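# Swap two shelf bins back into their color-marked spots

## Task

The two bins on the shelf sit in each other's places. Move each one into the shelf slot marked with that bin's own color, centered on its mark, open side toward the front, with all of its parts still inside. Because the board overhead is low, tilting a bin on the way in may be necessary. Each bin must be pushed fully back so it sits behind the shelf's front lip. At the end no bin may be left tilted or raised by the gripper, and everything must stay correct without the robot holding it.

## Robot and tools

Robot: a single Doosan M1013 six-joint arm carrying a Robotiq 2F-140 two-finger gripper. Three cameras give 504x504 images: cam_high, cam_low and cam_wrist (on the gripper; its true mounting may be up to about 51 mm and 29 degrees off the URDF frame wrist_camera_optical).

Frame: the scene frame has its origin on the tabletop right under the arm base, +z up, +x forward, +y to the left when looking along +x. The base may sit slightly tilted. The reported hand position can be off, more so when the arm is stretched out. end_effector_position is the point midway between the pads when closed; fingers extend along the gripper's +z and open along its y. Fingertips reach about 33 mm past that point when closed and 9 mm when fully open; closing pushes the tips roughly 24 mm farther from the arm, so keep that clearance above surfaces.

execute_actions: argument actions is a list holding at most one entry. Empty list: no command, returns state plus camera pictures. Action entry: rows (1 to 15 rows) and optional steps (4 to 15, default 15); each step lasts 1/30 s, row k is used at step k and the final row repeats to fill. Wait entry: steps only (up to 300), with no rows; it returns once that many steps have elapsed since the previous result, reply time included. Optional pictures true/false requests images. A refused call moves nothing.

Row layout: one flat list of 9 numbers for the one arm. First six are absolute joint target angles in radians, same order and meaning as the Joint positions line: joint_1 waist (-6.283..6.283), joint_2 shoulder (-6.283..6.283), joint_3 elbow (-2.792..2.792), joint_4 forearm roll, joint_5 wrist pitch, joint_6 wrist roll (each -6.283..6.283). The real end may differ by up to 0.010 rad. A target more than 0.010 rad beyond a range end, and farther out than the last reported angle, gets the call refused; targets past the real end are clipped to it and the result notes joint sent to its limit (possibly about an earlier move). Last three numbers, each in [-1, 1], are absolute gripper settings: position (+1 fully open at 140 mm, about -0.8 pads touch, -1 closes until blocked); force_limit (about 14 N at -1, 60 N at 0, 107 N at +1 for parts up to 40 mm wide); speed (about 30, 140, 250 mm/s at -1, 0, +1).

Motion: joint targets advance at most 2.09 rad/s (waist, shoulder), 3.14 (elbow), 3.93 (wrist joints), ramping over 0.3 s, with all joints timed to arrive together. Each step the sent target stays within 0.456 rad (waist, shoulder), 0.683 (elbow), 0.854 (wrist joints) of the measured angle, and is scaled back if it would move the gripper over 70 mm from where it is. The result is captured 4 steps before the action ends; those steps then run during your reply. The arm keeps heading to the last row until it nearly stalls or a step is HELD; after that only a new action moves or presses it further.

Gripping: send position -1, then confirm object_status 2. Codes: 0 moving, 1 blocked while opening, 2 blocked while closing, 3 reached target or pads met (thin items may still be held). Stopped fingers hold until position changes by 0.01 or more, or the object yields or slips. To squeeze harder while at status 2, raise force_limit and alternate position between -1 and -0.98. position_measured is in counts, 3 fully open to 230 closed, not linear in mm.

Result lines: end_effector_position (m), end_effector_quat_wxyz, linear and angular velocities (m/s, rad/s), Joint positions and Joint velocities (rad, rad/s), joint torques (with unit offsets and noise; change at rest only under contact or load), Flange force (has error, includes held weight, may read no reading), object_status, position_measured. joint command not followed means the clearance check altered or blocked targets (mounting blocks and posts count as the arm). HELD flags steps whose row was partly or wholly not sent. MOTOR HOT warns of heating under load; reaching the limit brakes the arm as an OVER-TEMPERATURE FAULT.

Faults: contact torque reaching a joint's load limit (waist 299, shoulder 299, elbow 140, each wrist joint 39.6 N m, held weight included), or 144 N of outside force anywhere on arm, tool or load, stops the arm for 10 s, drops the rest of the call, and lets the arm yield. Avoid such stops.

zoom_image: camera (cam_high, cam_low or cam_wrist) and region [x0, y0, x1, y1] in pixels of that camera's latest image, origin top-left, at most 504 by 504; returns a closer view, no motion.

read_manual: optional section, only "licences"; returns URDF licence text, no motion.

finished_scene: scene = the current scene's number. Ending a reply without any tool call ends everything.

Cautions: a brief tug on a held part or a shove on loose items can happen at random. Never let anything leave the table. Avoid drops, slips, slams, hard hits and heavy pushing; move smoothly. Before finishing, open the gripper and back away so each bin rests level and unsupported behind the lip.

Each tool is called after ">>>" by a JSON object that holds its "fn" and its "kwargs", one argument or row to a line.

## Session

>>> {"fn": "execute_actions", "kwargs": {
  "actions": []
}}

Scene clock: 0.00 s of 14400.00 s.
end_effector_position=(+0.8880, +0.3703, +0.1172) position_measured=3 object_status=3 end_effector_quat_wxyz=(+0.510, +0.108, +0.853, -0.005) end_effector_velocity=(+0.000, +0.000, +0.001) end_effector_angular_velocity=(+0.000, -0.002, -0.000)
Joint positions: [ 0.524  0.586  1.804 -1.863  0.619  0.847]
Joint velocities: [-0.    -0.001 -0.001 -0.     0.    -0.   ]
Joint torques (N m, as the joint torque sensors report them, + toward a larger angle): no reading
Flange force (N, the push that the arm receives, along the gripper's own x y z axes): no reading

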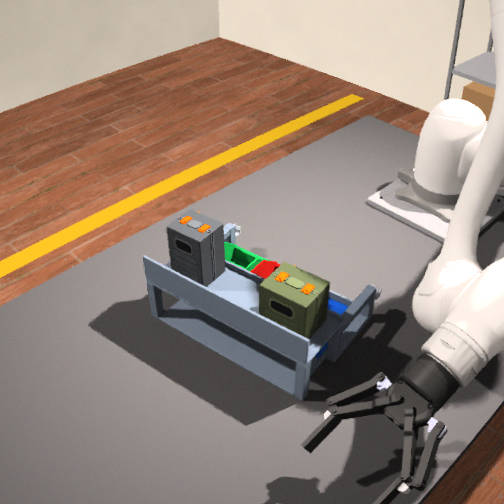

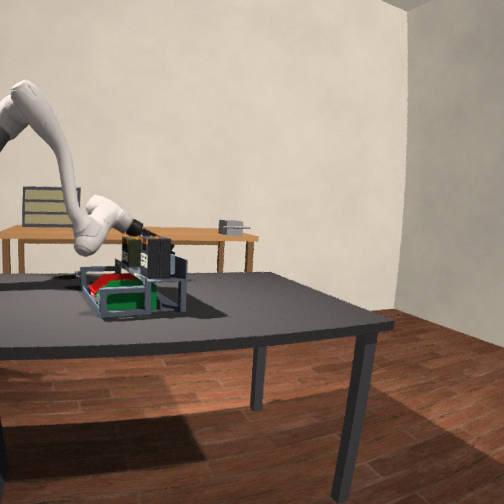

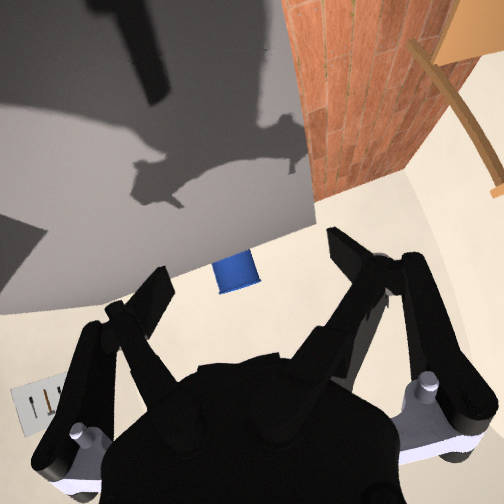

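>>> {"fn": "execute_actions", "kwargs": {
  "actions": [
    {"rows":[[0.524,0.1,1.8,-1.863,0.619,0.847,-0.5,0.3,0]],"steps":15}
  ]
}}

>>> {"fn": "execute_actions", "kwargs": {
  "actions": [
    {"steps":15}
  ]
}}

>>> {"fn": "execute_actions", "kwargs": {
  "actions": [
    {"rows":[[-0.1,-0.08,2.08,0,1.08,1.3,-0.5,0.3,0]],"steps":15}
  ]
}}

>>> {"fn": "execute_actions", "kwargs": {
  "actions": [
    {"steps":40}
  ],
  "pictures": true
}}

Scene clock: 0.50 s of 14400.00 s.
end_effector_position=(+0.8836, +0.3682, +0.2843) position_measured=75 object_status=0 end_effector_quat_wxyz=(+0.567, +0.131, +0.812, +0.042) end_effector_velocity=(-0.056, -0.032, +0.555) end_effector_angular_velocity=(+0.307, -0.501, +0.002)
Joint positions: [ 0.524  0.411  1.802 -1.863  0.619  0.847]
Joint velocities: [ 0.    -0.584 -0.004 -0.     0.    -0.001]
Joint torques (N m, as the joint torque sensors report them, + toward a larger angle): [ -2.71 -72.37 -28.57  -2.64   1.93   0.07]
Flange force (N, the push that the arm receives, along the gripper's own x y z axes): [-4.3 6.7 -1.5]
Steps of this call (steps 1 to 4: nothing new was sent; steps 5 to 15: the first 11 steps of this action). Readings (joint positions | what the end effector reports):
5: [0.524 0.586 1.804 -1.863 0.619 0.847] | position_measured=3 object_status=0
6: [0.524 0.582 1.804 -1.863 0.619 0.847] | position_measured=6 object_status=0
8: [0.524 0.552 1.804 -1.863 0.619 0.847] | position_measured=22 object_status=0
12: [0.524 0.470 1.803 -1.863 0.619 0.847] | position_measured=52 object_status=0
15: the state above

Scene clock: 1.00 s of 14400.00 s.
end_effector_position=(+0.8211, +0.3306, +0.5544) position_measured=188 object_status=0 end_effector_quat_wxyz=(+0.653, +0.168, +0.729, +0.121) end_effector_velocity=(-0.148, -0.090, +0.404) end_effector_angular_velocity=(+0.239, -0.397, +0.000)
Joint positions: [ 0.524  0.118  1.8   -1.863  0.619  0.847]
Joint velocities: [ 0.    -0.454 -0.01  -0.002  0.002 -0.002]
Joint torques (N m, as the joint torque sensors report them, + toward a larger angle): [ -6.73 -26.2  -29.99  -2.5    1.38   0.46]
Flange force (N, the push that the arm receives, along the gripper's own x y z axes): [-5.0 10.1 -2.8]
Kept back: nothing.
Steps of this call (steps 1 to 4: the last 4 steps of your previous action; steps 5 to 15: the robot went on to your last target). Readings (joint positions | what the end effector reports):
1: [0.524 0.391 1.802 -1.863 0.619 0.847] | position_measured=82 object_status=0
2: [0.524 0.371 1.802 -1.863 0.619 0.847] | position_measured=90 object_status=0
4: [0.524 0.332 1.802 -1.863 0.619 0.847] | position_measured=105 object_status=0
8: [0.524 0.253 1.801 -1.863 0.619 0.847] | position_measured=135 object_status=0
15: the state above

Scene clock: 1.37 s of 14400.00 s.
end_effector_position=(+0.7988, +0.1476, +0.5134) position_measured=192 object_status=3 end_effector_quat_wxyz=(+0.611, +0.390, +0.681, +0.104) end_effector_velocity=(-0.123, -0.553, -0.196) end_effector_angular_velocity=(+0.908, +0.204, -1.169)
Joint positions: [ 0.389  0.055  1.875 -1.61   0.742  0.967]
Joint velocities: [-0.456 -0.143  0.216  0.848  0.355  0.35 ]
Joint torques (N m, as the joint torque sensors report them, + toward a larger angle): [ -2.77 -42.14 -37.29  -1.81   1.39   0.09]
Flange force (N, the push that the arm receives, along the gripper's own x y z axes): [-2.3 4.1 -4.8]
Steps of this call (steps 1 to 11: the first 11 steps of this action). Readings (joint positions | what the end effector reports):
1: [0.524 0.106 1.800 -1.863 0.619 0.847] | position_measured=192 object_status=0
2: [0.521 0.100 1.802 -1.856 0.623 0.850] | position_measured=192 object_status=0
4: [0.494 0.093 1.820 -1.805 0.650 0.877] | position_measured=192 object_status=0
8: [0.435 0.070 1.853 -1.695 0.704 0.930] | position_measured=192 object_status=3
11: the state above

Scene clock: 2.70 s of 14400.00 s.
end_effector_position=(+0.4803, +0.0002, +0.2230) position_measured=192 object_status=3 end_effector_quat_wxyz=(+0.007, +0.995, +0.099, +0.031) end_effector_velocity=(+0.000, +0.001, +0.000) end_effector_angular_velocity=(+0.002, +0.000, -0.000)
Joint positions: [-0.1  -0.08  2.08 -0.    1.08  1.3 ]
Joint velocities: [-0.     0.    -0.     0.002  0.    -0.001]
Joint torques (N m, as the joint torque sensors report them, + toward a larger angle): [ -1.99 -29.   -36.63   3.71   0.38  -0.22]
Flange force (N, the push that the arm receives, along the gripper's own x y z axes): [2.4 -4.0 -1.1]
Kept back: nothing.
Steps of this call (steps 1 to 4: the last 4 steps of your previous action; steps 5 to 40: the robot went on to your last target). Readings (joint positions | what the end effector reports):
1: [0.374 0.050 1.883 -1.581 0.754 0.979] | position_measured=192 object_status=3
2: [0.358 0.046 1.890 -1.551 0.765 0.990] | position_measured=192 object_status=3
4: [0.326 0.037 1.903 -1.491 0.788 1.013] | position_measured=192 object_status=3
8: [0.263 0.019 1.930 -1.361 0.831 1.055] | position_measured=192 object_status=3
40: the state above

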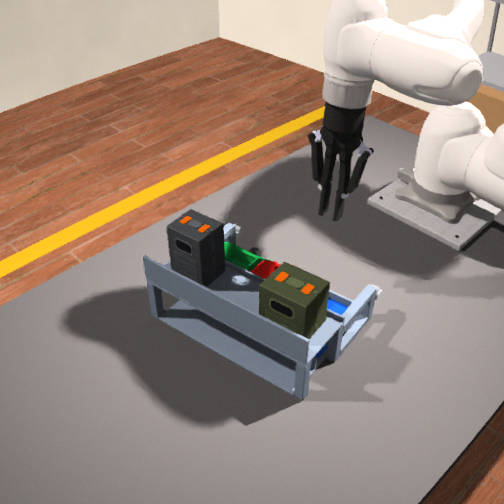

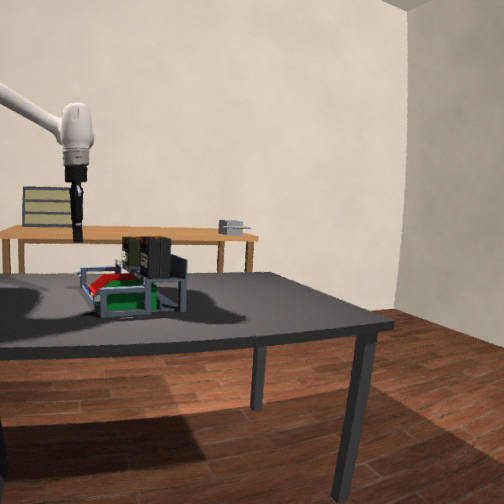

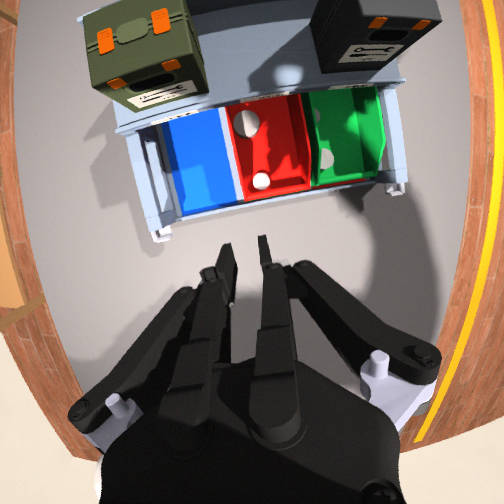

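>>> {"fn": "execute_actions", "kwargs": {
  "actions": [
    {"rows":[[-0.08,0.0,2.13,0,0.95,1.33,-0.5,0.3,0]],"steps":15}
  ]
}}

>>> {"fn": "execute_actions", "kwargs": {
  "actions": [
    {"steps":6}
  ],
  "pictures": true
}}

>>> {"fn": "zoom_image", "kwargs": {
  "camera": "cam_wrist",
  "region": [80, 30, 480, 270]
}}

Scene clock: 3.27 s of 14400.00 s.
end_effector_position=(+0.4953, +0.0089, +0.1609) position_measured=192 object_status=3 end_effector_quat_wxyz=(+0.006, +0.995, +0.094, +0.031) end_effector_velocity=(+0.000, +0.000, -0.000) end_effector_angular_velocity=(+0.000, -0.000, +0.000)
Joint positions: [-0.08  0.    2.13  0.    0.95  1.33]
Joint velocities: [ 0.     0.     0.     0.    -0.001 -0.   ]
Joint torques (N m, as the joint torque sensors report them, + toward a larger angle): [ -2.2  -34.71 -34.01   2.96   0.56   0.21]
Flange force (N, the push that the arm receives, along the gripper's own x y z axes): [1.9 -3.6 -1.7]
Steps of this call (steps 1 to 6: the robot went on to your last target; steps 7 to 17: the first 11 steps of this action). Readings (joint positions | what the end effector reports):
7: [-0.100 -0.080 2.080 -0.000 1.080 1.300] | position_measured=192 object_status=3
8: [-0.099 -0.077 2.082 0.000 1.073 1.302] | position_measured=192 object_status=3
10: [-0.092 -0.046 2.102 0.000 1.024 1.313] | position_measured=192 object_status=3
14: [-0.080 0.000 2.130 0.000 0.951 1.330] | position_measured=192 object_status=3
17: the state above

Scene clock: 3.47 s of 14400.00 s.
end_effector_position=(+0.4953, +0.0089, +0.1609) position_measured=192 object_status=3 end_effector_quat_wxyz=(+0.006, +0.995, +0.094, +0.031) end_effector_velocity=(-0.000, -0.000, +0.000) end_effector_angular_velocity=(-0.001, -0.000, +0.000)
Joint positions: [-0.08  0.    2.13  0.    0.95  1.33]
Joint velocities: [ 0.    -0.    -0.    -0.001  0.     0.   ]
Joint torques (N m, as the joint torque sensors report them, + toward a larger angle): [ -3.37 -32.53 -32.99   2.82   0.65   0.25]
Flange force (N, the push that the arm receives, along the gripper's own x y z axes): [1.2 -5.9 -3.7]
Kept back: nothing.
Steps of this call (steps 1 to 4: the last 4 steps of your previous action; steps 5 to 6: the robot went on to your last target). Readings (joint positions | what the end effector reports):
1: [-0.080 0.000 2.130 0.000 0.950 1.330] | position_measured=192 object_status=3
2: [-0.080 0.000 2.130 0.000 0.950 1.330] | position_measured=192 object_status=3
4: [-0.080 0.000 2.130 0.000 0.950 1.330] | position_measured=192 object_status=3
6: the state above

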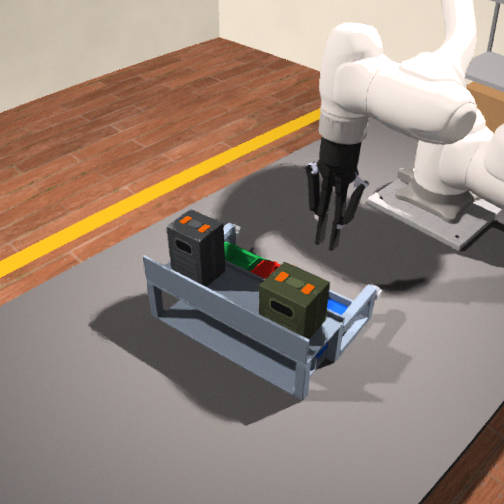

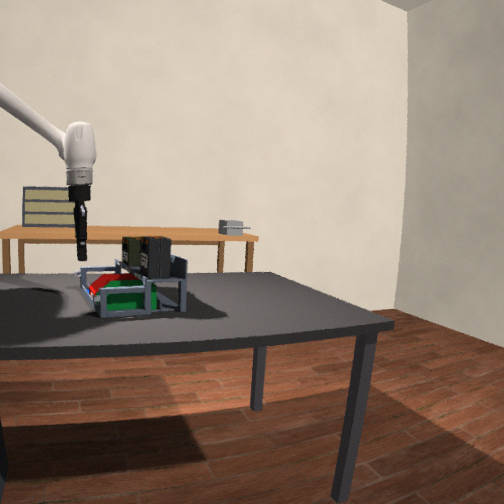

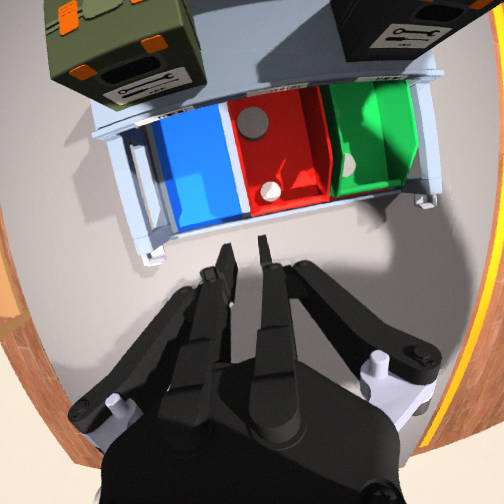

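Region (80, 30, 480, 270) of cam_wrist's 504x504 image, scaled by 1.260, with more detail than that image has; it fills the top 302 rows of this view, and the rest is white.

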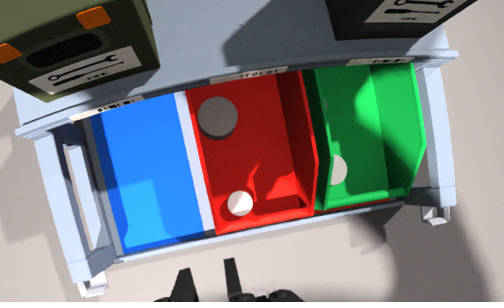

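>>> {"fn": "execute_actions", "kwargs": {
  "actions": [
    {"rows":[[-0.06,0.11,2.114,0.07,0.722,1.295,-0.5,0.3,0]],"steps":15}
  ],
  "pictures": true
}}

>>> {"fn": "zoom_image", "kwargs": {
  "camera": "cam_wrist",
  "region": [140, 160, 400, 340]
}}

Scene clock: 4.13 s of 14400.00 s.
end_effector_position=(+0.5781, +0.0313, +0.1202) position_measured=192 object_status=3 end_effector_quat_wxyz=(-0.009, +0.990, +0.097, +0.100) end_effector_velocity=(+0.002, +0.000, +0.001) end_effector_angular_velocity=(+0.000, -0.004, -0.000)
Joint positions: [-0.06   0.11   2.114  0.07   0.722  1.295]
Joint velocities: [-0.    -0.    -0.     0.001 -0.004 -0.   ]
Joint torques (N m, as the joint torque sensors report them, + toward a larger angle): [ -1.82 -43.41 -31.07   2.75   0.18   0.19]
Flange force (N, the push that the arm receives, along the gripper's own x y z axes): [2.8 -1.2 0.2]
Steps of this call (steps 1 to 9: the robot went on to your last target; steps 10 to 20: the first 11 steps of this action). Readings (joint positions | what the end effector reports):
10: [-0.080 0.000 2.130 0.000 0.950 1.330] | position_measured=192 object_status=3
11: [-0.079 0.003 2.130 0.002 0.942 1.330] | position_measured=192 object_status=3
13: [-0.074 0.031 2.126 0.020 0.884 1.321] | position_measured=192 object_status=3
17: [-0.061 0.104 2.115 0.066 0.735 1.297] | position_measured=192 object_status=3
20: the state above

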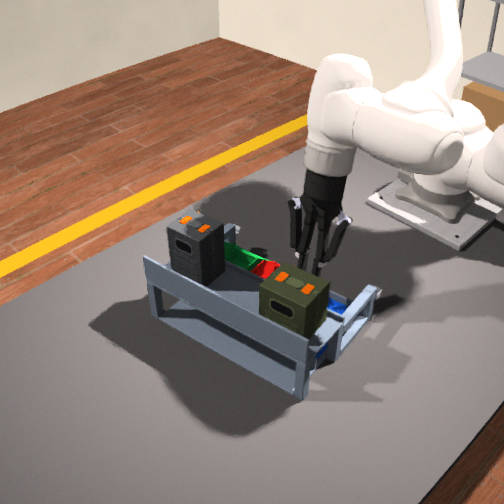

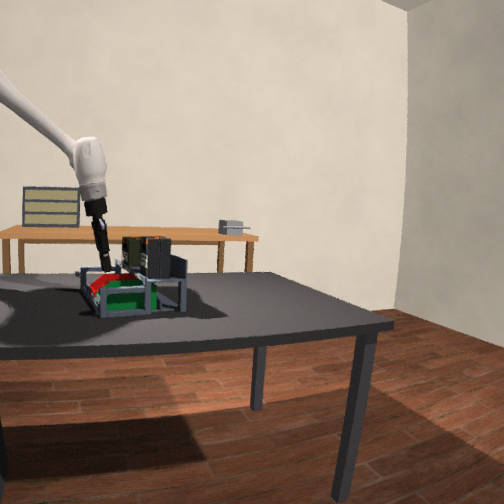

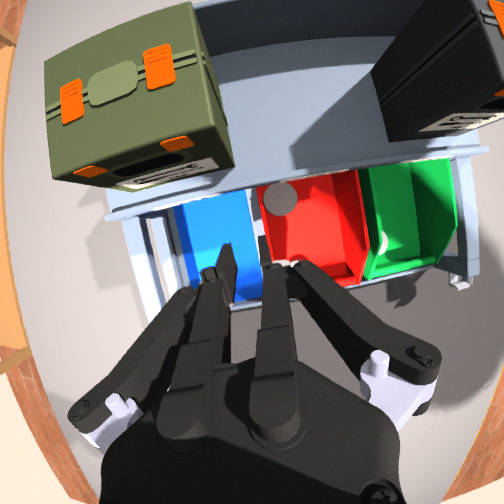

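Region (140, 160, 400, 340) of cam_wrist's 504x504 image, scaled by 1.938, with more detail than that image has; it fills the top 349 rows of this view, and the rest is white.

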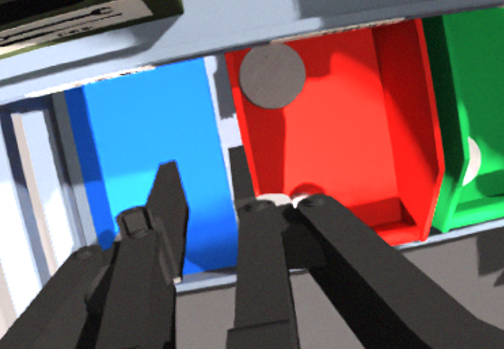

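>>> {"fn": "execute_actions", "kwargs": {
  "actions": [
    {"rows":[[-0.081,0.133,2.086,0.076,0.727,1.272,-0.5,0.3,0],[-0.081,0.133,2.086,0.076,0.727,1.272,-0.5,0.3,0],[-0.081,0.133,2.086,0.076,0.727,1.272,-0.5,0.3,0],[-0.081,0.133,2.086,0.076,0.727,1.272,-0.5,0.3,0],[-0.081,0.133,2.086,0.076,0.727,1.272,-0.5,0.3,0],[-0.081,0.142,2.092,0.077,0.712,1.271,-0.5,0.3,0]],"steps":14}
  ],
  "pictures": true
}}

>>> {"fn": "zoom_image", "kwargs": {
  "camera": "cam_wrist",
  "region": [160, 170, 360, 330]
}}

Scene clock: 4.63 s of 14400.00 s.
end_effector_position=(+0.5951, +0.0196, +0.1136) position_measured=192 object_status=3 end_effector_quat_wxyz=(-0.009, +0.990, +0.096, +0.101) end_effector_velocity=(+0.000, -0.000, -0.001) end_effector_angular_velocity=(-0.001, -0.003, -0.000)
Joint positions: [-0.081  0.142  2.092  0.077  0.712  1.271]
Joint velocities: [-0.     0.     0.002 -0.    -0.006 -0.   ]
Joint torques (N m, as the joint torque sensors report them, + toward a larger angle): [  0.62 -48.01 -30.45   2.89   0.14   0.28]
Flange force (N, the push that the arm receives, along the gripper's own x y z axes): [2.5 2.3 -2.1]
Steps of this call (steps 1 to 4: the last 4 steps of your previous action; step 5: the robot went on to your last target; steps 6 to 15: the first 10 steps of this action). Readings (joint positions | what the end effector reports):
6: [-0.060 0.110 2.114 0.070 0.722 1.295] | position_measured=192 object_status=3
7: [-0.063 0.114 2.109 0.071 0.723 1.291] | position_measured=192 object_status=3
9: [-0.079 0.131 2.088 0.076 0.726 1.274] | position_measured=192 object_status=3
13: [-0.081 0.140 2.091 0.077 0.715 1.271] | position_measured=192 object_status=3
15: the state above

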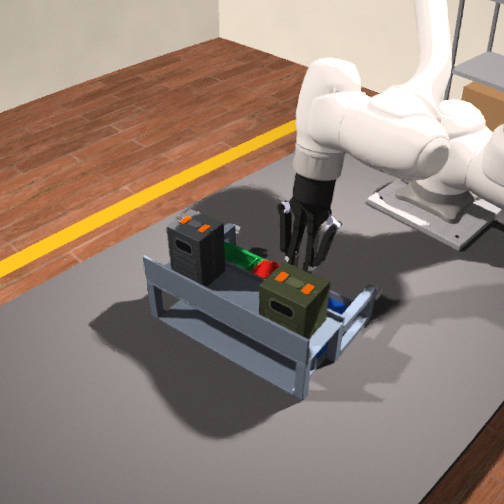

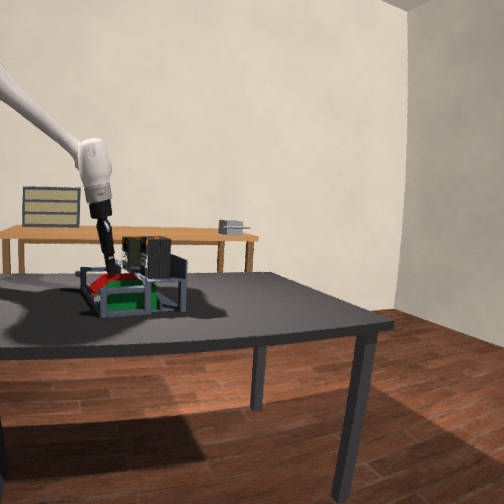

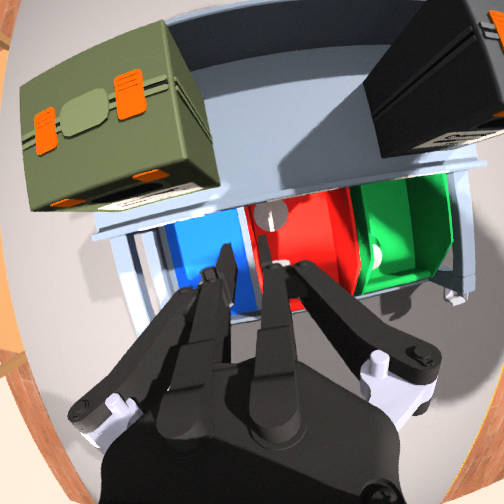

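Region (160, 170, 360, 330) of cam_wrist's 504x504 image, scaled by 2.520, with more detail than that image has; it fills the top 403 rows of this view, and the rest is white.

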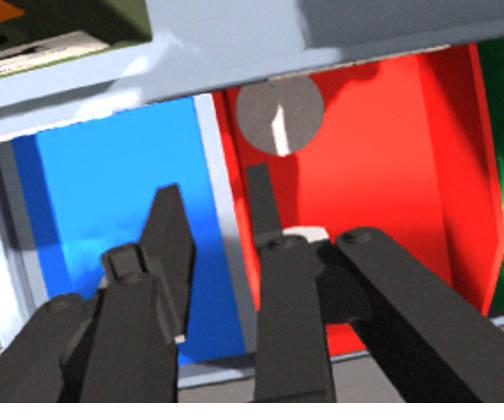

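>>> {"fn": "execute_actions", "kwargs": {
  "actions": [
    {"rows":[[-0.097,0.135,2.101,0.082,0.71,1.253,-0.5,0.3,0],[-0.097,0.135,2.101,0.082,0.71,1.253,-0.5,0.3,0],[-0.097,0.135,2.101,0.082,0.71,1.253,-0.5,0.3,0],[-0.097,0.135,2.101,0.082,0.71,1.253,-0.5,0.3,0],[-0.097,0.14,2.104,0.083,0.702,1.252,-0.5,0.3,0],[-0.097,0.145,2.107,0.084,0.694,1.251,-0.5,0.3,0],[-0.097,0.15,2.11,0.084,0.686,1.25,-0.5,0.3,0],[-0.097,0.155,2.113,0.085,0.678,1.249,-0.5,0.3,0],[-0.097,0.162,2.117,0.086,0.667,1.248,-0.5,0.3,0],[-0.097,0.17,2.122,0.088,0.654,1.246,-0.5,0.3,0]],"steps":15}
  ]
}}

>>> {"fn": "execute_actions", "kwargs": {
  "actions": [
    {"steps":5}
  ],
  "pictures": true
}}

>>> {"fn": "zoom_image", "kwargs": {
  "camera": "cam_wrist",
  "region": [160, 170, 360, 330]
}}

Scene clock: 5.33 s of 14400.00 s.
end_effector_position=(+0.5919, +0.0112, +0.0913) position_measured=192 object_status=3 end_effector_quat_wxyz=(-0.009, +0.990, +0.095, +0.102) end_effector_velocity=(+0.005, +0.000, -0.151) end_effector_angular_velocity=(+0.004, +0.003, -0.004)
Joint positions: [-0.097  0.163  2.118  0.087  0.665  1.248]
Joint velocities: [-0.     0.194  0.117  0.039 -0.306 -0.042]
Joint torques (N m, as the joint torque sensors report them, + toward a larger angle): [ -2.85 -42.64 -27.78   2.89   0.78  -0.51]
Flange force (N, the push that the arm receives, along the gripper's own x y z axes): [3.7 -4.4 0.0]
Steps of this call (steps 1 to 4: the last 4 steps of your previous action; steps 5 to 10: the robot went on to your last target; steps 11 to 21: the first 11 steps of this action). Readings (joint positions | what the end effector reports):
11: [-0.081 0.142 2.092 0.077 0.712 1.271] | position_measured=192 object_status=3
12: [-0.085 0.141 2.094 0.078 0.711 1.267] | position_measured=192 object_status=3
14: [-0.096 0.136 2.101 0.082 0.710 1.254] | position_measured=192 object_status=3
18: [-0.097 0.146 2.108 0.084 0.692 1.251] | position_measured=192 object_status=3
21: the state above

Scene clock: 5.50 s of 14400.00 s.
end_effector_position=(+0.5920, +0.0113, +0.0860) position_measured=192 object_status=3 end_effector_quat_wxyz=(-0.009, +0.990, +0.095, +0.102) end_effector_velocity=(+0.000, +0.000, -0.000) end_effector_angular_velocity=(-0.000, -0.001, +0.001)
Joint positions: [-0.097  0.17   2.122  0.088  0.654  1.246]
Joint velocities: [ 0.    -0.     0.     0.    -0.001 -0.001]
Joint torques (N m, as the joint torque sensors report them, + toward a larger angle): [ -2.66 -45.99 -28.82   2.76   0.17   0.12]
Flange force (N, the push that the arm receives, along the gripper's own x y z axes): [2.9 -3.7 -5.0]
Kept back: nothing.
Steps of this call (steps 1 to 4: the last 4 steps of your previous action; step 5: the robot went on to your last target). Readings (joint positions | what the end effector reports):
1: [-0.097 0.168 2.121 0.087 0.657 1.246] | position_measured=192 object_status=3
2: [-0.097 0.170 2.122 0.088 0.655 1.246] | position_measured=192 object_status=3
4: [-0.097 0.170 2.122 0.088 0.654 1.246] | position_measured=192 object_status=3
5: the state above

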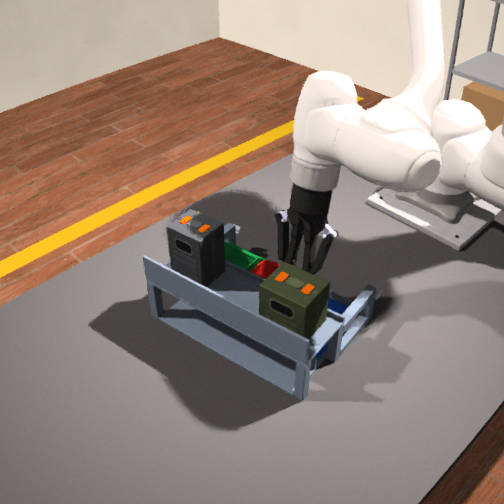

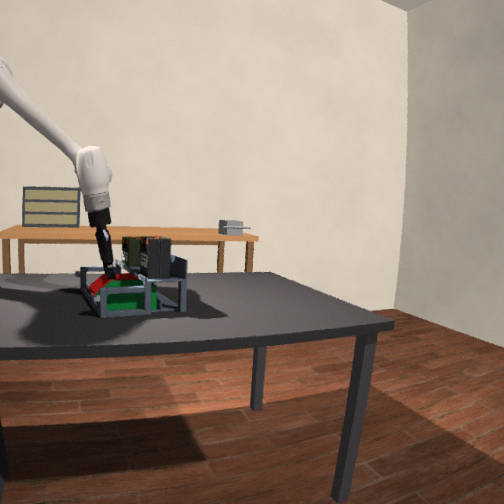

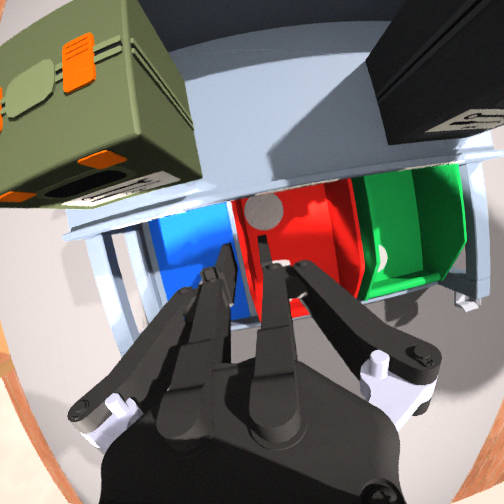

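Region (160, 170, 360, 330) of cam_wrist's 504x504 image, scaled by 2.520, with more detail than that image has; it fills the top 403 rows of this view, and the rest is white.

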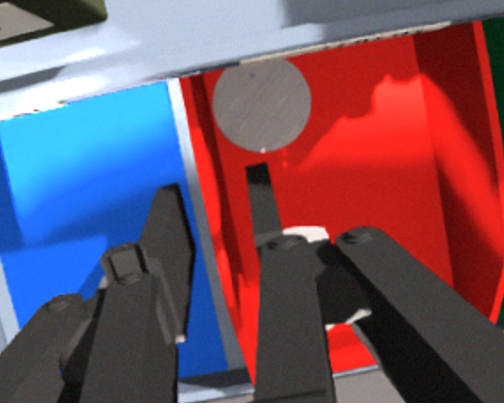

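>>> {"fn": "execute_actions", "kwargs": {
  "actions": [
    {"rows":[[-0.097,0.178,2.126,0.089,0.642,1.244,-0.5,0.3,0],[-0.097,0.186,2.131,0.09,0.629,1.243,-0.5,0.3,0],[-0.097,0.194,2.136,0.092,0.616,1.241,-0.5,0.3,0],[-0.097,0.2,2.139,0.093,0.607,1.24,-0.5,0.3,0],[-0.097,0.206,2.142,0.094,0.598,1.239,-0.5,0.3,0],[-0.097,0.206,2.142,0.094,0.598,1.239,-0.5,0.3,0],[-0.097,0.206,2.142,0.094,0.598,1.239,-0.5,0.3,0],[-0.097,0.206,2.142,0.094,0.598,1.239,-0.5,0.3,0],[-0.097,0.206,2.142,0.094,0.598,1.239,-1,0.3,-0.7]],"steps":15}
  ]
}}

>>> {"fn": "execute_actions", "kwargs": {
  "actions": [
    {"steps":18}
  ],
  "pictures": true
}}

>>> {"fn": "zoom_image", "kwargs": {
  "camera": "cam_low",
  "region": [60, 230, 200, 330]
}}

Scene clock: 6.07 s of 14400.00 s.
end_effector_position=(+0.5927, +0.0109, +0.0589) position_measured=197 object_status=0 end_effector_quat_wxyz=(-0.008, +0.990, +0.094, +0.102) end_effector_velocity=(+0.000, +0.000, +0.000) end_effector_angular_velocity=(-0.000, -0.001, +0.002)
Joint positions: [-0.097  0.206  2.142  0.094  0.598  1.239]
Joint velocities: [ 0.    -0.    -0.     0.    -0.001 -0.002]
Joint torques (N m, as the joint torque sensors report them, + toward a larger angle): [ -1.45 -49.4  -28.84   2.72   0.12   0.23]
Flange force (N, the push that the arm receives, along the gripper's own x y z axes): [0.8 -1.6 -3.1]
Steps of this call (steps 1 to 6: the robot went on to your last target; steps 7 to 17: the first 11 steps of this action). Readings (joint positions | what the end effector reports):
7: [-0.097 0.170 2.122 0.088 0.654 1.246] | position_measured=192 object_status=3
8: [-0.097 0.173 2.123 0.089 0.649 1.245] | position_measured=192 object_status=3
10: [-0.097 0.187 2.132 0.090 0.628 1.243] | position_measured=192 object_status=3
14: [-0.097 0.206 2.142 0.094 0.599 1.239] | position_measured=192 object_status=3
17: the state above

Scene clock: 6.67 s of 14400.00 s.
end_effector_position=(+0.5927, +0.0109, +0.0588) position_measured=230 object_status=3 end_effector_quat_wxyz=(-0.008, +0.990, +0.094, +0.102) end_effector_velocity=(-0.000, -0.000, -0.000) end_effector_angular_velocity=(-0.000, +0.000, +0.000)
Joint positions: [-0.097  0.206  2.142  0.094  0.598  1.239]
Joint velocities: [-0.  0.  0. -0.  0. -0.]
Joint torques (N m, as the joint torque sensors report them, + toward a larger angle): [ -1.39 -45.57 -26.34   2.61  -0.12  -0.22]
Flange force (N, the push that the arm receives, along the gripper's own x y z axes): [1.8 -2.5 -10.0]
Kept back: nothing.
Steps of this call (steps 1 to 4: the last 4 steps of your previous action; steps 5 to 15: the robot went on to your last target; steps 16 to 18: nothing new was sent). Readings (joint positions | what the end effector reports):
1: [-0.097 0.206 2.142 0.094 0.598 1.239] | position_measured=200 object_status=0
2: [-0.097 0.206 2.142 0.094 0.598 1.239] | position_measured=203 object_status=0
4: [-0.097 0.206 2.142 0.094 0.598 1.239] | position_measured=210 object_status=0
8: [-0.097 0.206 2.142 0.094 0.598 1.239] | position_measured=224 object_status=0
18: the state above
The arm was judged still, so your last target was given up. Only a new action makes it travel on or press farther. Fingers that are still opening or closing keep moving.

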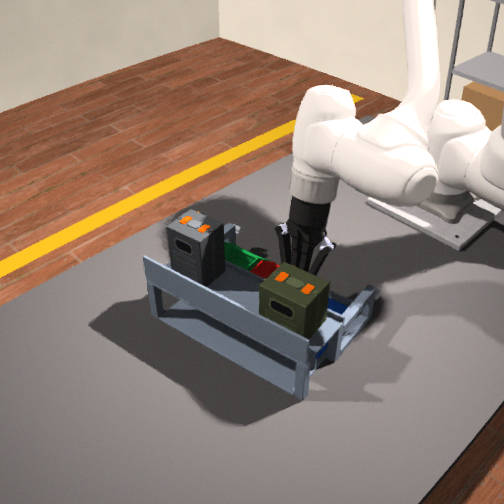

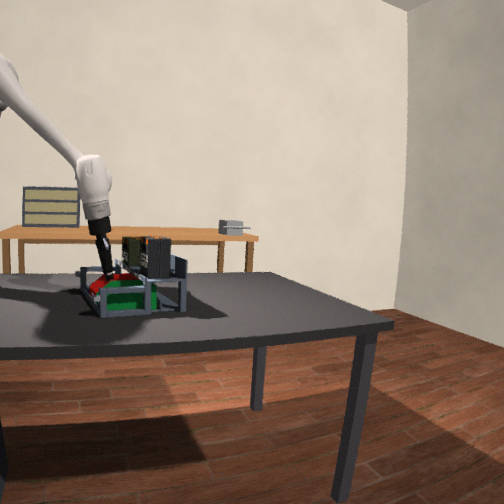

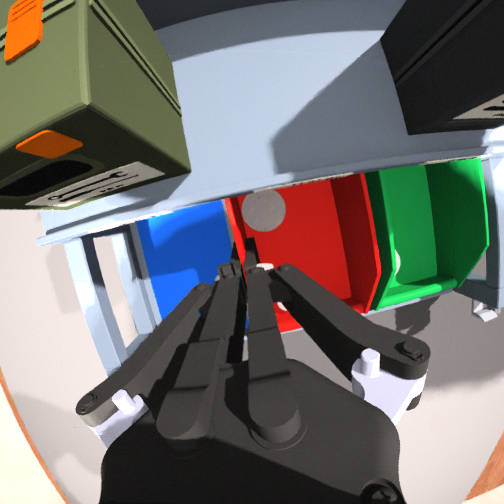

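Region (60, 230, 200, 330) of cam_low's 504x504 image, scaled by 3.600, with more detail than that image has; it fills the top 360 rows of this view, and the rest is white.

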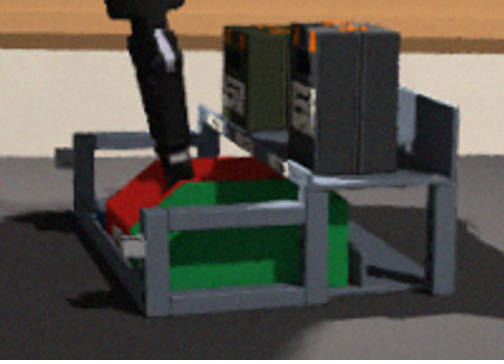

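>>> {"fn": "execute_actions", "kwargs": {
  "actions": []
}}

Scene clock: 7.23 s of 14400.00 s.
end_effector_position=(+0.5927, +0.0109, +0.0588) position_measured=230 object_status=3 end_effector_quat_wxyz=(-0.008, +0.990, +0.094, +0.102) end_effector_velocity=(-0.000, +0.000, -0.001) end_effector_angular_velocity=(+0.001, +0.001, -0.001)
Joint positions: [-0.097  0.206  2.142  0.094  0.598  1.239]
Joint velocities: [-0.     0.001  0.     0.     0.     0.001]
Joint torques (N m, as the joint torque sensors report them, + toward a larger angle): [ -0.16 -48.08 -25.81   2.48   0.     0.28]
Flange force (N, the push that the arm receives, along the gripper's own x y z axes): [4.5 1.9 -5.8]
Kept back: nothing.
Steps of this call (steps 1 to 17: nothing new was sent). Readings (joint positions | what the end effector reports):
1: [-0.097 0.206 2.142 0.094 0.598 1.239] | position_measured=230 object_status=3
2: [-0.097 0.206 2.142 0.094 0.598 1.239] | position_measured=230 object_status=3
4: [-0.097 0.206 2.142 0.094 0.598 1.239] | position_measured=230 object_status=3
8: [-0.097 0.206 2.142 0.094 0.598 1.239] | position_measured=230 object_status=3
17: the state above

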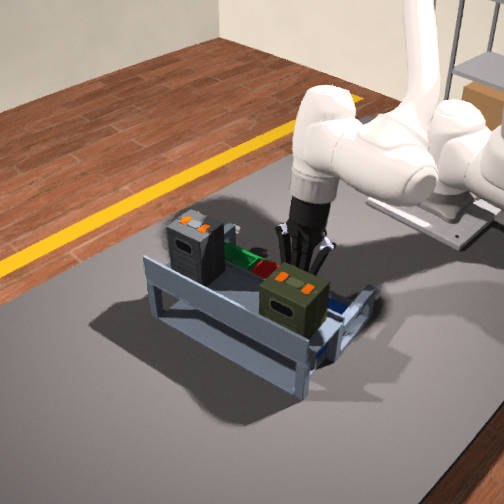

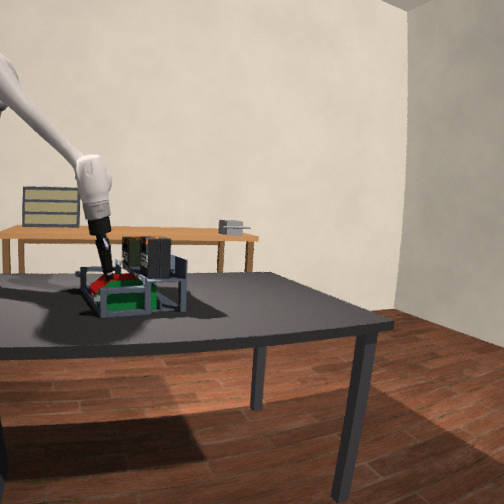

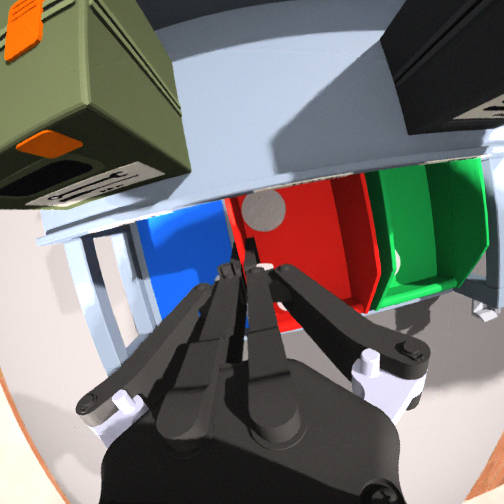

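>>> {"fn": "execute_actions", "kwargs": {
  "actions": [
    {"rows":[[-0.093,0.212,2.124,0.08,0.633,1.253,-1,0.3,-0.5],[-0.093,0.212,2.124,0.08,0.633,1.253,-1,0.3,-0.5],[-0.093,0.212,2.124,0.08,0.633,1.253,-1,0.3,-0.5],[-0.089,0.219,2.105,0.066,0.668,1.267,-1,0.3,-0.5],[-0.089,0.219,2.105,0.066,0.668,1.267,-1,0.3,-0.5],[-0.089,0.219,2.105,0.066,0.668,1.267,-1,0.3,-0.5],[-0.085,0.226,2.086,0.052,0.703,1.281,-1,0.3,-0.5],[-0.085,0.226,2.086,0.052,0.703,1.281,-1,0.3,-0.5],[-0.085,0.226,2.086,0.052,0.703,1.281,-1,0.3,-0.5],[-0.08,0.233,2.067,0.04,0.738,1.294,-1,0.3,-0.5],[-0.08,0.233,2.067,0.04,0.738,1.294,-1,0.3,-0.5],[-0.08,0.233,2.067,0.04,0.738,1.294,-1,0.3,-0.5],[-0.076,0.240,2.048,0.028,0.774,1.307,-1,0.3,-0.5]]}
  ]
}}

>>> {"fn": "execute_actions", "kwargs": {
  "actions": [
    {"steps":10}
  ],
  "pictures": true
}}

Scene clock: 7.87 s of 14400.00 s.
end_effector_position=(+0.5951, +0.0117, +0.0674) position_measured=230 object_status=3 end_effector_quat_wxyz=(-0.005, +0.993, +0.097, +0.063) end_effector_velocity=(+0.002, +0.008, +0.035) end_effector_angular_velocity=(-0.066, +0.326, +0.017)
Joint positions: [-0.084  0.228  2.081  0.049  0.712  1.284]
Joint velocities: [ 0.064  0.09  -0.238 -0.163  0.465  0.173]
Joint torques (N m, as the joint torque sensors report them, + toward a larger angle): [ -3.71 -51.08 -39.16   3.9   -0.32   0.01]
Flange force (N, the push that the arm receives, along the gripper's own x y z axes): [2.1 -8.0 2.8]
Steps of this call (steps 1 to 8: nothing new was sent; steps 9 to 19: the first 11 steps of this action). Readings (joint positions | what the end effector reports):
9: [-0.097 0.206 2.142 0.094 0.598 1.239] | position_measured=230 object_status=3
10: [-0.096 0.207 2.139 0.091 0.606 1.241] | position_measured=230 object_status=3
12: [-0.093 0.212 2.125 0.081 0.631 1.252] | position_measured=230 object_status=3
16: [-0.088 0.221 2.101 0.062 0.677 1.270] | position_measured=230 object_status=3
19: the state above

Scene clock: 8.20 s of 14400.00 s.
end_effector_position=(+0.5964, +0.0121, +0.0729) position_measured=230 object_status=3 end_effector_quat_wxyz=(-0.002, +0.994, +0.098, +0.041) end_effector_velocity=(+0.001, -0.000, +0.000) end_effector_angular_velocity=(-0.001, -0.001, +0.001)
Joint positions: [-0.076  0.24   2.048  0.028  0.774  1.307]
Joint velocities: [ 0.    -0.    -0.001 -0.001 -0.    -0.001]
Joint torques (N m, as the joint torque sensors report them, + toward a larger angle): [ -0.18 -54.86 -31.1    2.85  -0.04   0.43]
Flange force (N, the push that the arm receives, along the gripper's own x y z axes): [-0.9 0.8 -1.9]
Kept back: nothing.
Steps of this call (steps 1 to 4: the last 4 steps of your previous action; steps 5 to 10: the robot went on to your last target). Readings (joint positions | what the end effector reports):
1: [-0.082 0.231 2.073 0.044 0.728 1.290] | position_measured=230 object_status=3
2: [-0.080 0.233 2.068 0.041 0.736 1.293] | position_measured=230 object_status=3
4: [-0.077 0.238 2.054 0.032 0.763 1.303] | position_measured=230 object_status=3
8: [-0.076 0.240 2.048 0.028 0.774 1.307] | position_measured=230 object_status=3
10: the state above

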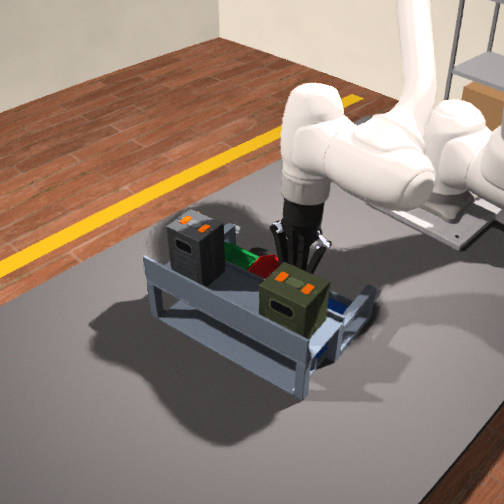

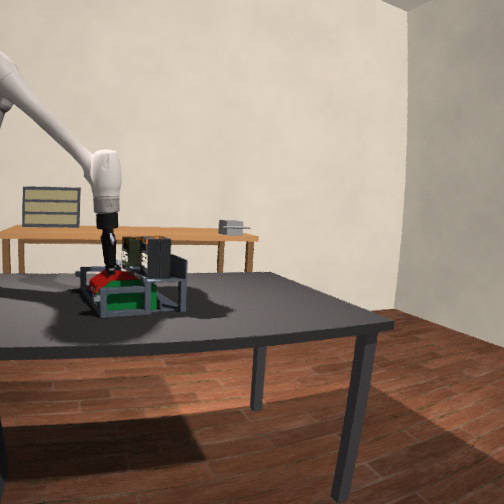

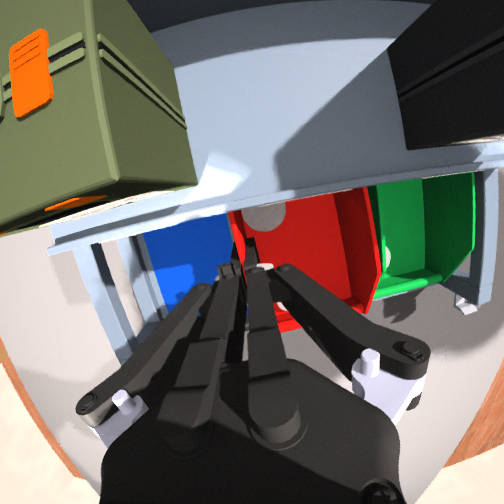

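>>> {"fn": "execute_actions", "kwargs": {
  "actions": [
    {"rows":[[-0.082,0.22,2.071,0.029,0.772,1.30,-1,0.3,-0.5],[-0.082,0.22,2.071,0.029,0.772,1.30,-1,0.3,-0.5],[-0.082,0.22,2.071,0.029,0.772,1.30,-1,0.3,-0.5],[-0.088,0.2,2.093,0.029,0.77,1.294,-1,0.3,-0.5],[-0.088,0.2,2.093,0.029,0.77,1.294,-1,0.3,-0.5],[-0.088,0.2,2.093,0.029,0.77,1.294,-1,0.3,-0.5],[-0.094,0.18,2.115,0.03,0.768,1.287,-1,0.3,-0.5],[-0.094,0.18,2.115,0.03,0.768,1.287,-1,0.3,-0.5],[-0.094,0.18,2.115,0.03,0.768,1.287,-1,0.3,-0.5],[-0.102,0.156,2.139,0.031,0.768,1.279,-1,0.3,-0.5],[-0.102,0.156,2.139,0.031,0.768,1.279,-1,0.3,-0.5],[-0.102,0.156,2.139,0.031,0.768,1.279,-1,0.3,-0.5],[-0.11,0.131,2.163,0.032,0.769,1.27,-1,0.3,-0.5]]}
  ]
}}

>>> {"fn": "execute_actions", "kwargs": {
  "actions": [
    {"steps":10}
  ],
  "pictures": true
}}

Scene clock: 8.90 s of 14400.00 s.
end_effector_position=(+0.5544, +0.0038, +0.0782) position_measured=230 object_status=3 end_effector_quat_wxyz=(-0.002, +0.994, +0.098, +0.041) end_effector_velocity=(-0.159, -0.035, +0.025) end_effector_angular_velocity=(+0.003, -0.002, -0.009)
Joint positions: [-0.096  0.175  2.12   0.03   0.768  1.285]
Joint velocities: [-0.089 -0.258  0.265  0.014 -0.006 -0.09 ]
Joint torques (N m, as the joint torque sensors report them, + toward a larger angle): [ -2.64 -71.38 -25.34   1.87   1.72  -0.04]
Flange force (N, the push that the arm receives, along the gripper's own x y z axes): [1.8 -6.4 5.0]
Steps of this call (steps 1 to 10: the robot went on to your last target; steps 11 to 21: the first 11 steps of this action). Readings (joint positions | what the end effector reports):
11: [-0.076 0.240 2.048 0.028 0.774 1.307] | position_measured=230 object_status=3
12: [-0.077 0.237 2.052 0.028 0.774 1.307] | position_measured=230 object_status=3
14: [-0.081 0.222 2.070 0.028 0.773 1.301] | position_measured=230 object_status=3
18: [-0.089 0.195 2.098 0.029 0.769 1.292] | position_measured=230 object_status=3
21: the state above

Scene clock: 9.23 s of 14400.00 s.
end_effector_position=(+0.5279, -0.0015, +0.0829) position_measured=230 object_status=3 end_effector_quat_wxyz=(-0.002, +0.994, +0.098, +0.041) end_effector_velocity=(-0.001, +0.000, -0.000) end_effector_angular_velocity=(+0.000, +0.001, -0.001)
Joint positions: [-0.11   0.131  2.163  0.032  0.769  1.27 ]
Joint velocities: [ 0.    -0.     0.001  0.     0.     0.   ]
Joint torques (N m, as the joint torque sensors report them, + toward a larger angle): [  0.87 -46.34 -33.79   2.61   0.1   -0.24]
Flange force (N, the push that the arm receives, along the gripper's own x y z axes): [-2.8 1.2 4.1]
Kept back: nothing.
Steps of this call (steps 1 to 4: the last 4 steps of your previous action; steps 5 to 10: the robot went on to your last target). Readings (joint positions | what the end effector reports):
1: [-0.099 0.165 2.130 0.031 0.768 1.282] | position_measured=230 object_status=3
2: [-0.101 0.158 2.137 0.031 0.768 1.280] | position_measured=230 object_status=3
4: [-0.107 0.140 2.155 0.032 0.768 1.273] | position_measured=230 object_status=3
8: [-0.110 0.131 2.163 0.032 0.769 1.270] | position_measured=230 object_status=3
10: the state above

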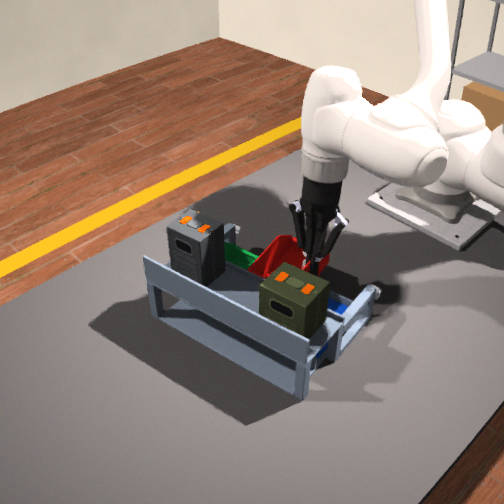

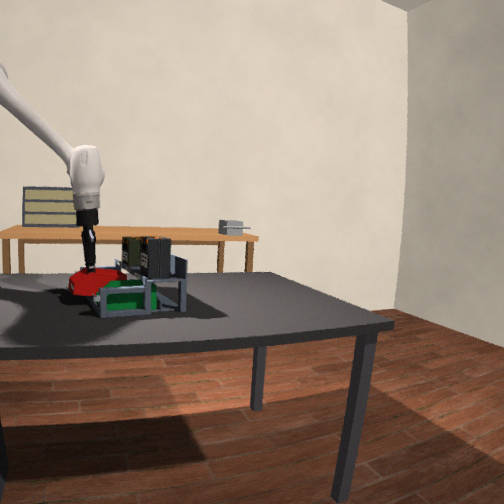

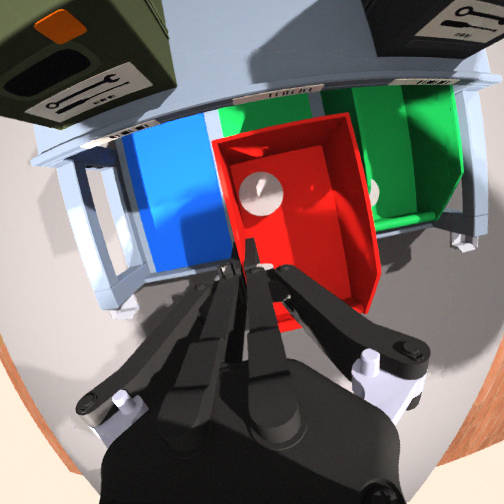

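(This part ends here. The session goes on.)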